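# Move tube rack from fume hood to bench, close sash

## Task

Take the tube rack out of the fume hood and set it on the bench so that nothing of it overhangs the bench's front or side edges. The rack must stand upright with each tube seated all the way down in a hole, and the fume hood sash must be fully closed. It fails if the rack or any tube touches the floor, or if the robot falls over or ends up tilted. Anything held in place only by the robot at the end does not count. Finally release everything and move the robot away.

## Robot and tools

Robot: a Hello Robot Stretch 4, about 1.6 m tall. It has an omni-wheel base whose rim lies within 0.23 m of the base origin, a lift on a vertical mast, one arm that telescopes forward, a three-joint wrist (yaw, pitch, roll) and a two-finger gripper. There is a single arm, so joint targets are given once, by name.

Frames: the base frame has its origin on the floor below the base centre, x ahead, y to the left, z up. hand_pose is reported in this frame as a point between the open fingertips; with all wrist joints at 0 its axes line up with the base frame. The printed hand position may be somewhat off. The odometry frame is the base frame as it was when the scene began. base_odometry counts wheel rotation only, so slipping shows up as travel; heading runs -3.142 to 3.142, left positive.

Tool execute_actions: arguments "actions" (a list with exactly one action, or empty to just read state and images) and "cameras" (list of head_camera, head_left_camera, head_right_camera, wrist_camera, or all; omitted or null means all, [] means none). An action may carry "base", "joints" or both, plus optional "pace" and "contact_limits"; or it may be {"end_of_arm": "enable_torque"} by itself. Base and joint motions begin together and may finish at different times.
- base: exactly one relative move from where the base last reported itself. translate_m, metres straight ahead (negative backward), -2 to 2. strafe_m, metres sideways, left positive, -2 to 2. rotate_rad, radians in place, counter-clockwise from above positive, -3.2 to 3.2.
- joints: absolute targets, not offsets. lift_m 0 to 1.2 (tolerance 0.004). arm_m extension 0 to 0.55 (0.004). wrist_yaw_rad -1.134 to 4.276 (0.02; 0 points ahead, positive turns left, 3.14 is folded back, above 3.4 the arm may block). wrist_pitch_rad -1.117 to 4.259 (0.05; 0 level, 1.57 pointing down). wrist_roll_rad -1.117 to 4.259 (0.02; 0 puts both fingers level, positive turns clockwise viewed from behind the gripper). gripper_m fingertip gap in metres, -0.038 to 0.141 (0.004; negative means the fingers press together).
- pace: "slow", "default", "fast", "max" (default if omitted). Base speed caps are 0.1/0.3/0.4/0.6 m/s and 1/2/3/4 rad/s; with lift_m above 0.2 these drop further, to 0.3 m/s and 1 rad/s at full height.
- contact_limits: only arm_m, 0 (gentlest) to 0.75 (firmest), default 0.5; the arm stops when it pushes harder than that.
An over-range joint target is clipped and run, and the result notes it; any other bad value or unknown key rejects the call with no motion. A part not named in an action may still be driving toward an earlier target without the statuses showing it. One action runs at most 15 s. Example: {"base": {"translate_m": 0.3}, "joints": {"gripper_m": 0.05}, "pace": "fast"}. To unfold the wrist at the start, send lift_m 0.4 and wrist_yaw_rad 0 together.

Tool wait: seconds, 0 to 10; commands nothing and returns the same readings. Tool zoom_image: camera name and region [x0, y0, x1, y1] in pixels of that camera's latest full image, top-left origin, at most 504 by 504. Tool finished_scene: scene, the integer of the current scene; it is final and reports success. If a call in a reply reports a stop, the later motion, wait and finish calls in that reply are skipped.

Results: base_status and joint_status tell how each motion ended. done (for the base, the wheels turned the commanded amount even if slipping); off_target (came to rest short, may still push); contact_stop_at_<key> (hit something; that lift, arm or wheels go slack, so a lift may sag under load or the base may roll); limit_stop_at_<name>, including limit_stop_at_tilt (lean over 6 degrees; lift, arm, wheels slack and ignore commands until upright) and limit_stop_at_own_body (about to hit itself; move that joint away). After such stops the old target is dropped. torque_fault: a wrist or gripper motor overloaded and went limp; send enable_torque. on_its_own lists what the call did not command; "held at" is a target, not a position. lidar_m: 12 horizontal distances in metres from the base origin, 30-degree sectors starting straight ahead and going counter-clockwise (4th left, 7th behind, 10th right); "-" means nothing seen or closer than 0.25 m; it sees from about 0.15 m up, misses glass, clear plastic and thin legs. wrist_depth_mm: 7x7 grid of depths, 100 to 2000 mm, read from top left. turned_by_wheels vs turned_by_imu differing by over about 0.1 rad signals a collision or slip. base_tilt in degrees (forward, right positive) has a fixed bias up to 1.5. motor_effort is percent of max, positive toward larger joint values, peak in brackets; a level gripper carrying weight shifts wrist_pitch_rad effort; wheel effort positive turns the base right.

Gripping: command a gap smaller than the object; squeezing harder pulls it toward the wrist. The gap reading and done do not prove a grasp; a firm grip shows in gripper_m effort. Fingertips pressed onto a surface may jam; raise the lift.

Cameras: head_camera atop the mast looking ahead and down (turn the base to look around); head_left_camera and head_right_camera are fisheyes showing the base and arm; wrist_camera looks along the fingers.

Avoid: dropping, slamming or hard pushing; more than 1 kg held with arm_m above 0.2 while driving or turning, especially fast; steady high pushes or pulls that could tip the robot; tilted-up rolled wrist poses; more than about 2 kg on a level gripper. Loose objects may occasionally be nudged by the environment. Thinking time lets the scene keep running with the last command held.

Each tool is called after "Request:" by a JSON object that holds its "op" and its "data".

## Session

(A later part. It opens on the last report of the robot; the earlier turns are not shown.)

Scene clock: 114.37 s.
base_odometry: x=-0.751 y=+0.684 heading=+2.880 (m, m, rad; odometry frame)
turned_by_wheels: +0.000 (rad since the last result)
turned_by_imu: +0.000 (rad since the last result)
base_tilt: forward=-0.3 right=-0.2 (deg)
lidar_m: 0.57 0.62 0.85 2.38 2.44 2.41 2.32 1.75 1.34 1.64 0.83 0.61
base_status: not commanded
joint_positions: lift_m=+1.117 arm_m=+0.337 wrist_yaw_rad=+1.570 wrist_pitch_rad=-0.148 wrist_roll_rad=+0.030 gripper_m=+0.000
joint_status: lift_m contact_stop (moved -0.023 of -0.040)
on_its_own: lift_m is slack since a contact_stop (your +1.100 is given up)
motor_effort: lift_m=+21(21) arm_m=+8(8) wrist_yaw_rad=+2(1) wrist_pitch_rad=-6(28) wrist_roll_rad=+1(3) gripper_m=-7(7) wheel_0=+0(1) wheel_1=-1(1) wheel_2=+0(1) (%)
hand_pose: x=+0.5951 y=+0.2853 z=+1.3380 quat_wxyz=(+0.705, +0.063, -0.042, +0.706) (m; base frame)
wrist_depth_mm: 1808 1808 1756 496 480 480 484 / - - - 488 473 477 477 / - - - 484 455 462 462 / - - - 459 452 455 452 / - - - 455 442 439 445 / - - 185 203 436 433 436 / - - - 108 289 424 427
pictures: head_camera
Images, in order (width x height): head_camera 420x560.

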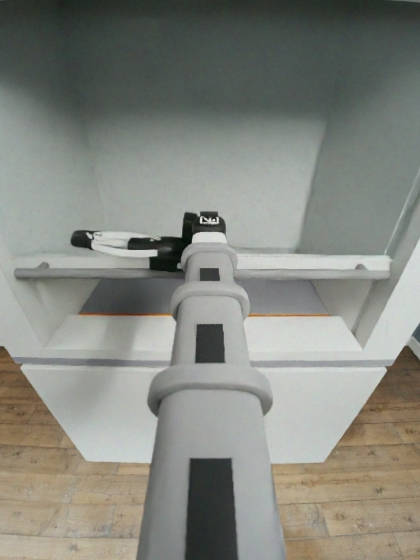

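Request:
{"op": "execute_actions", "data": {"actions": [{"joints":{"lift_m":1.09},"pace":"slow"}], "cameras": []}}

Request:
{"op": "execute_actions", "data": {"actions": [{"joints":{"lift_m":1.06},"pace":"slow"}], "cameras": []}}

Request:
{"op": "execute_actions", "data": {"actions": [{"joints":{"lift_m":1.03},"pace":"slow"}], "cameras": []}}

Request:
{"op": "execute_actions", "data": {"actions": [{"joints":{"lift_m":1.0},"pace":"slow"}], "cameras": []}}

Request:
{"op": "execute_actions", "data": {"actions": [{"joints":{"lift_m":0.97},"pace":"slow"}], "cameras": []}}

Request:
{"op": "execute_actions", "data": {"actions": [{"joints":{"lift_m":0.94},"pace":"slow"}], "cameras": []}}

Request:
{"op": "execute_actions", "data": {"actions": [{"joints":{"lift_m":0.91},"pace":"slow"}], "cameras": []}}

Request:
{"op": "execute_actions", "data": {"actions": [{"joints":{"lift_m":0.88},"pace":"slow"}], "cameras": []}}

Request:
{"op": "execute_actions", "data": {"actions": [{"joints":{"lift_m":0.85},"pace":"slow"}], "cameras": ["head_camera"]}}

Scene clock: 125.37 s.
base_odometry: x=-0.751 y=+0.684 heading=+2.880 (m, m, rad; odometry frame)
turned_by_wheels: +0.000 (rad since the last result)
turned_by_imu: +0.000 (rad since the last result)
base_tilt: forward=-0.3 right=-0.2 (deg)
lidar_m: 0.57 0.61 0.84 2.38 2.45 2.41 2.31 1.77 1.33 1.63 0.84 0.61
base_status: not commanded
joint_positions: lift_m=+1.090 arm_m=+0.337 wrist_yaw_rad=+1.570 wrist_pitch_rad=-0.148 wrist_roll_rad=+0.030 gripper_m=+0.000
joint_status: all done
motor_effort: lift_m=+18(21) arm_m=+8(8) wrist_yaw_rad=+0(1) wrist_pitch_rad=-5(21) wrist_roll_rad=+0(0) gripper_m=-4(5) wheel_0=+0(1) wheel_1=-1(1) wheel_2=+0(0) (%)
hand_pose: x=+0.5951 y=+0.2853 z=+1.3110 quat_wxyz=(+0.705, +0.063, -0.042, +0.706) (m; base frame)
wrist_depth_mm: 1808 1756 1863 500 488 484 488 / - - - 484 477 473 477 / - - - 477 462 462 466 / - - - 469 449 449 452 / - - - 452 439 439 445 / - - 185 204 427 433 436 / - - - 108 271 424 427
pictures: none
No camera images: the call's "cameras" was empty. Leave "cameras" out to get every camera's image.

Scene clock: 126.43 s.
base_odometry: x=-0.751 y=+0.684 heading=+2.880 (m, m, rad; odometry frame)
turned_by_wheels: +0.000 (rad since the last result)
turned_by_imu: +0.000 (rad since the last result)
base_tilt: forward=-0.3 right=-0.2 (deg)
lidar_m: 0.57 0.59 0.85 2.38 2.44 2.40 2.31 1.76 1.35 1.62 0.83 0.62
base_status: not commanded
joint_positions: lift_m=+1.060 arm_m=+0.337 wrist_yaw_rad=+1.570 wrist_pitch_rad=-0.148 wrist_roll_rad=+0.030 gripper_m=+0.000
joint_status: all done
motor_effort: lift_m=+18(17) arm_m=+8(8) wrist_yaw_rad=+0(1) wrist_pitch_rad=-6(25) wrist_roll_rad=+0(1) gripper_m=-5(5) wheel_0=+1(1) wheel_1=-1(1) wheel_2=-1(1) (%)
hand_pose: x=+0.5951 y=+0.2853 z=+1.2811 quat_wxyz=(+0.705, +0.063, -0.042, +0.706) (m; base frame)
wrist_depth_mm: 1863 1808 1756 496 484 484 484 / - - - 488 473 477 480 / - - - 473 462 462 466 / - - - 466 449 455 452 / - - - 455 439 442 445 / - - 185 204 439 433 439 / - - - 108 281 424 424
pictures: none
No camera images: the call's "cameras" was empty. Leave "cameras" out to get every camera's image.

Scene clock: 127.50 s.
base_odometry: x=-0.751 y=+0.684 heading=+2.880 (m, m, rad; odometry frame)
turned_by_wheels: +0.000 (rad since the last result)
turned_by_imu: +0.000 (rad since the last result)
base_tilt: forward=-0.3 right=-0.1 (deg)
lidar_m: 0.57 0.61 0.84 2.38 2.43 2.41 2.31 1.75 1.33 1.63 0.81 0.59
base_status: not commanded
joint_positions: lift_m=+1.030 arm_m=+0.337 wrist_yaw_rad=+1.570 wrist_pitch_rad=-0.148 wrist_roll_rad=+0.030 gripper_m=+0.000
joint_status: all done
motor_effort: lift_m=+17(20) arm_m=+8(8) wrist_yaw_rad=+1(3) wrist_pitch_rad=-6(25) wrist_roll_rad=+0(0) gripper_m=-5(3) wheel_0=+0(0) wheel_1=-1(1) wheel_2=-1(1) (%)
hand_pose: x=+0.5951 y=+0.2853 z=+1.2511 quat_wxyz=(+0.705, +0.063, -0.042, +0.706) (m; base frame)
wrist_depth_mm: 1863 1921 1863 496 480 484 488 / - - - 492 462 477 477 / - - - 477 455 459 466 / - - - 469 452 459 452 / - - - 459 442 445 449 / - - 185 204 430 433 436 / - - - 108 279 421 427
pictures: none
No camera images: the call's "cameras" was empty. Leave "cameras" out to get every camera's image.

Scene clock: 128.57 s.
base_odometry: x=-0.751 y=+0.684 heading=+2.880 (m, m, rad; odometry frame)
turned_by_wheels: +0.000 (rad since the last result)
turned_by_imu: +0.000 (rad since the last result)
base_tilt: forward=-0.3 right=-0.2 (deg)
lidar_m: 0.58 0.61 0.85 2.38 2.44 2.42 2.32 1.76 1.33 1.63 0.83 0.60
base_status: not commanded
joint_positions: lift_m=+1.000 arm_m=+0.337 wrist_yaw_rad=+1.570 wrist_pitch_rad=-0.148 wrist_roll_rad=+0.030 gripper_m=+0.000
joint_status: all done
motor_effort: lift_m=+17(18) arm_m=+8(8) wrist_yaw_rad=+2(2) wrist_pitch_rad=-6(25) wrist_roll_rad=+0(1) gripper_m=-6(6) wheel_0=+1(1) wheel_1=-1(1) wheel_2=-1(1) (%)
hand_pose: x=+0.5951 y=+0.2853 z=+1.2211 quat_wxyz=(+0.705, +0.063, -0.042, +0.706) (m; base frame)
wrist_depth_mm: - 1983 - 500 484 492 484 / - - - 488 469 473 477 / - - - 477 455 469 466 / - - - 459 452 452 455 / - - - 459 445 449 445 / - - 185 204 436 436 436 / - - - 108 281 430 427
pictures: none
No camera images: the call's "cameras" was empty. Leave "cameras" out to get every camera's image.

Scene clock: 129.63 s.
base_odometry: x=-0.751 y=+0.684 heading=+2.880 (m, m, rad; odometry frame)
turned_by_wheels: +0.000 (rad since the last result)
turned_by_imu: +0.000 (rad since the last result)
base_tilt: forward=-0.3 right=-0.2 (deg)
lidar_m: 0.57 0.59 0.86 2.39 2.43 2.40 2.31 1.76 1.34 1.63 0.84 0.60
base_status: not commanded
joint_positions: lift_m=+0.970 arm_m=+0.337 wrist_yaw_rad=+1.570 wrist_pitch_rad=-0.148 wrist_roll_rad=+0.030 gripper_m=+0.000
joint_status: all done
motor_effort: lift_m=+17(15) arm_m=+8(8) wrist_yaw_rad=+0(0) wrist_pitch_rad=-5(25) wrist_roll_rad=-1(1) gripper_m=-5(6) wheel_0=+1(1) wheel_1=-1(1) wheel_2=-1(2) (%)
hand_pose: x=+0.5951 y=+0.2853 z=+1.1911 quat_wxyz=(+0.705, +0.063, -0.042, +0.706) (m; base frame)
wrist_depth_mm: - - - 496 480 480 488 / - - - 484 477 473 477 / - - - 477 462 462 466 / - - - 469 452 455 455 / - - - 459 439 445 445 / - - 184 203 430 427 436 / - - - 108 279 427 427
pictures: none
No camera images: the call's "cameras" was empty. Leave "cameras" out to get every camera's image.

Scene clock: 130.70 s.
base_odometry: x=-0.751 y=+0.684 heading=+2.880 (m, m, rad; odometry frame)
turned_by_wheels: +0.000 (rad since the last result)
turned_by_imu: +0.000 (rad since the last result)
base_tilt: forward=-0.2 right=-0.2 (deg)
lidar_m: 0.58 0.61 0.86 2.37 2.45 2.38 2.31 1.76 1.33 1.63 0.85 0.60
base_status: not commanded
joint_positions: lift_m=+0.940 arm_m=+0.337 wrist_yaw_rad=+1.570 wrist_pitch_rad=-0.148 wrist_roll_rad=+0.030 gripper_m=+0.000
joint_status: all done
motor_effort: lift_m=+18(17) arm_m=+8(8) wrist_yaw_rad=+1(0) wrist_pitch_rad=-5(25) wrist_roll_rad=+0(0) gripper_m=-5(4) wheel_0=+0(0) wheel_1=-1(1) wheel_2=-1(1) (%)
hand_pose: x=+0.5952 y=+0.2853 z=+1.1611 quat_wxyz=(+0.705, +0.063, -0.042, +0.706) (m; base frame)
wrist_depth_mm: - - - 500 480 488 484 / - - - 484 473 477 469 / - - - 473 462 462 466 / - - - 469 449 455 452 / - - - 459 442 439 445 / - - 185 203 433 436 433 / - - - 108 278 424 424
pictures: none
No camera images: the call's "cameras" was empty. Leave "cameras" out to get every camera's image.

Scene clock: 131.77 s.
base_odometry: x=-0.751 y=+0.684 heading=+2.880 (m, m, rad; odometry frame)
turned_by_wheels: +0.000 (rad since the last result)
turned_by_imu: +0.000 (rad since the last result)
base_tilt: forward=-0.3 right=-0.2 (deg)
lidar_m: 0.58 0.61 0.84 2.37 2.44 2.40 2.32 1.75 1.34 1.63 0.83 0.60
base_status: not commanded
joint_positions: lift_m=+0.910 arm_m=+0.337 wrist_yaw_rad=+1.570 wrist_pitch_rad=-0.148 wrist_roll_rad=+0.030 gripper_m=+0.000
joint_status: all done
motor_effort: lift_m=+18(17) arm_m=+8(8) wrist_yaw_rad=+1(3) wrist_pitch_rad=-5(25) wrist_roll_rad=-1(2) gripper_m=-5(4) wheel_0=+1(1) wheel_1=-1(1) wheel_2=-1(2) (%)
hand_pose: x=+0.5951 y=+0.2853 z=+1.1311 quat_wxyz=(+0.705, +0.063, -0.042, +0.706) (m; base frame)
wrist_depth_mm: - - - 500 484 484 488 / - - - 488 473 473 480 / - - - 477 462 462 466 / - - - 462 455 455 455 / - - - 455 445 439 445 / - - 185 204 433 433 436 / - - - 108 281 424 421
pictures: none
No camera images: the call's "cameras" was empty. Leave "cameras" out to get every camera's image.

Scene clock: 132.83 s.
base_odometry: x=-0.751 y=+0.684 heading=+2.880 (m, m, rad; odometry frame)
turned_by_wheels: +0.000 (rad since the last result)
turned_by_imu: +0.000 (rad since the last result)
base_tilt: forward=-0.3 right=-0.1 (deg)
lidar_m: 0.57 0.60 0.84 2.37 2.44 2.41 2.31 1.75 1.34 1.63 0.85 0.61
base_status: not commanded
joint_positions: lift_m=+0.880 arm_m=+0.337 wrist_yaw_rad=+1.570 wrist_pitch_rad=-0.148 wrist_roll_rad=+0.030 gripper_m=+0.000
joint_status: all done
motor_effort: lift_m=+17(19) arm_m=+8(8) wrist_yaw_rad=-1(2) wrist_pitch_rad=-6(25) wrist_roll_rad=-1(2) gripper_m=-7(7) wheel_0=+1(1) wheel_1=-1(1) wheel_2=-1(2) (%)
hand_pose: x=+0.5951 y=+0.2853 z=+1.1011 quat_wxyz=(+0.705, +0.063, -0.042, +0.706) (m; base frame)
wrist_depth_mm: - - - 500 484 484 488 / - - - 484 469 477 477 / - - - 473 462 462 466 / - - - 466 452 452 452 / - - - 459 442 442 445 / - - 185 203 433 433 433 / - - - 108 279 424 427
pictures: none
No camera images: the call's "cameras" was empty. Leave "cameras" out to get every camera's image.

Scene clock: 133.90 s.
base_odometry: x=-0.751 y=+0.684 heading=+2.880 (m, m, rad; odometry frame)
turned_by_wheels: +0.000 (rad since the last result)
turned_by_imu: +0.000 (rad since the last result)
base_tilt: forward=-0.4 right=-0.2 (deg)
lidar_m: 0.58 0.60 0.84 2.38 2.45 2.40 2.31 1.73 1.35 1.62 0.83 0.60
base_status: not commanded
joint_positions: lift_m=+0.852 arm_m=+0.337 wrist_yaw_rad=+1.571 wrist_pitch_rad=-0.159 wrist_roll_rad=+0.030 gripper_m=+0.000
joint_status: all done
on_its_own: wrist_pitch_rad is at rest, and its effort (+25) is outside its rest range (-23 to +23)
motor_effort: lift_m=+2(17) arm_m=+8(8) wrist_yaw_rad=+1(3) wrist_pitch_rad=+25(25) wrist_roll_rad=+0(1) gripper_m=-5(2) wheel_0=+0(1) wheel_1=-1(1) wheel_2=-2(2) (%)
hand_pose: x=+0.5950 y=+0.2849 z=+1.0754 quat_wxyz=(+0.704, +0.067, -0.046, +0.706) (m; base frame)
wrist_depth_mm: - - - 508 484 488 492 / - - - 496 473 477 477 / - - - 484 466 466 477 / - - - 477 455 455 455 / - - - 452 442 449 445 / - - 185 203 433 436 436 / - - - 108 279 424 424
pictures: head_camera
Images, in order (width x height): head_camera 420x560.

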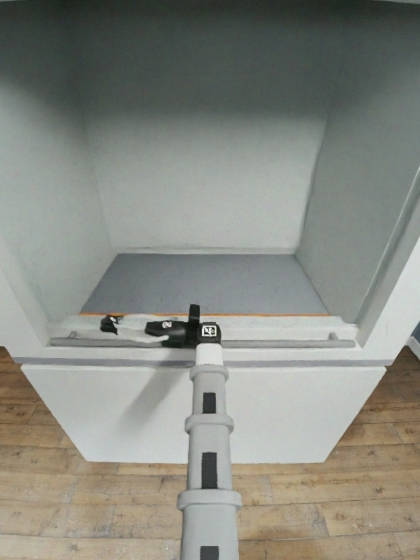

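Request:
{"op": "execute_actions", "data": {"actions": [{"joints":{"lift_m":0.89,"arm_m":0.0},"pace":"fast"}], "cameras": []}}

Request:
{"op": "finished_scene", "data": {"scene": 2}}

Scene clock: 137.77 s.
base_odometry: x=-0.751 y=+0.684 heading=+2.880 (m, m, rad; odometry frame)
turned_by_wheels: +0.000 (rad since the last result)
turned_by_imu: +0.000 (rad since the last result)
base_tilt: forward=-0.3 right=-0.2 (deg)
lidar_m: 0.58 0.60 0.85 2.39 2.43 2.42 2.32 1.75 1.34 1.63 0.80 0.60
base_status: not commanded
joint_positions: lift_m=+0.890 arm_m=+0.002 wrist_yaw_rad=+1.570 wrist_pitch_rad=-0.148 wrist_roll_rad=+0.030 gripper_m=+0.000
joint_status: all done
motor_effort: lift_m=+23(22) arm_m=-8(11) wrist_yaw_rad=+2(10) wrist_pitch_rad=-6(25) wrist_roll_rad=+0(5) gripper_m=-3(3) wheel_0=+0(0) wheel_1=-1(3) wheel_2=+0(2) (%)
hand_pose: x=+0.2602 y=+0.2853 z=+1.1105 quat_wxyz=(+0.705, +0.063, -0.042, +0.706) (m; base frame)
wrist_depth_mm: - - - - - - 500 / - - - - - - 488 / - - - - - - 480 / - - - - - - 469 / - - - - - - 459 / - - 185 204 - - 459 / - - - 108 - - 462
pictures: none
No camera images: the call's "cameras" was empty. Leave "cameras" out to get every camera's image.

The scene is finished: the task was done.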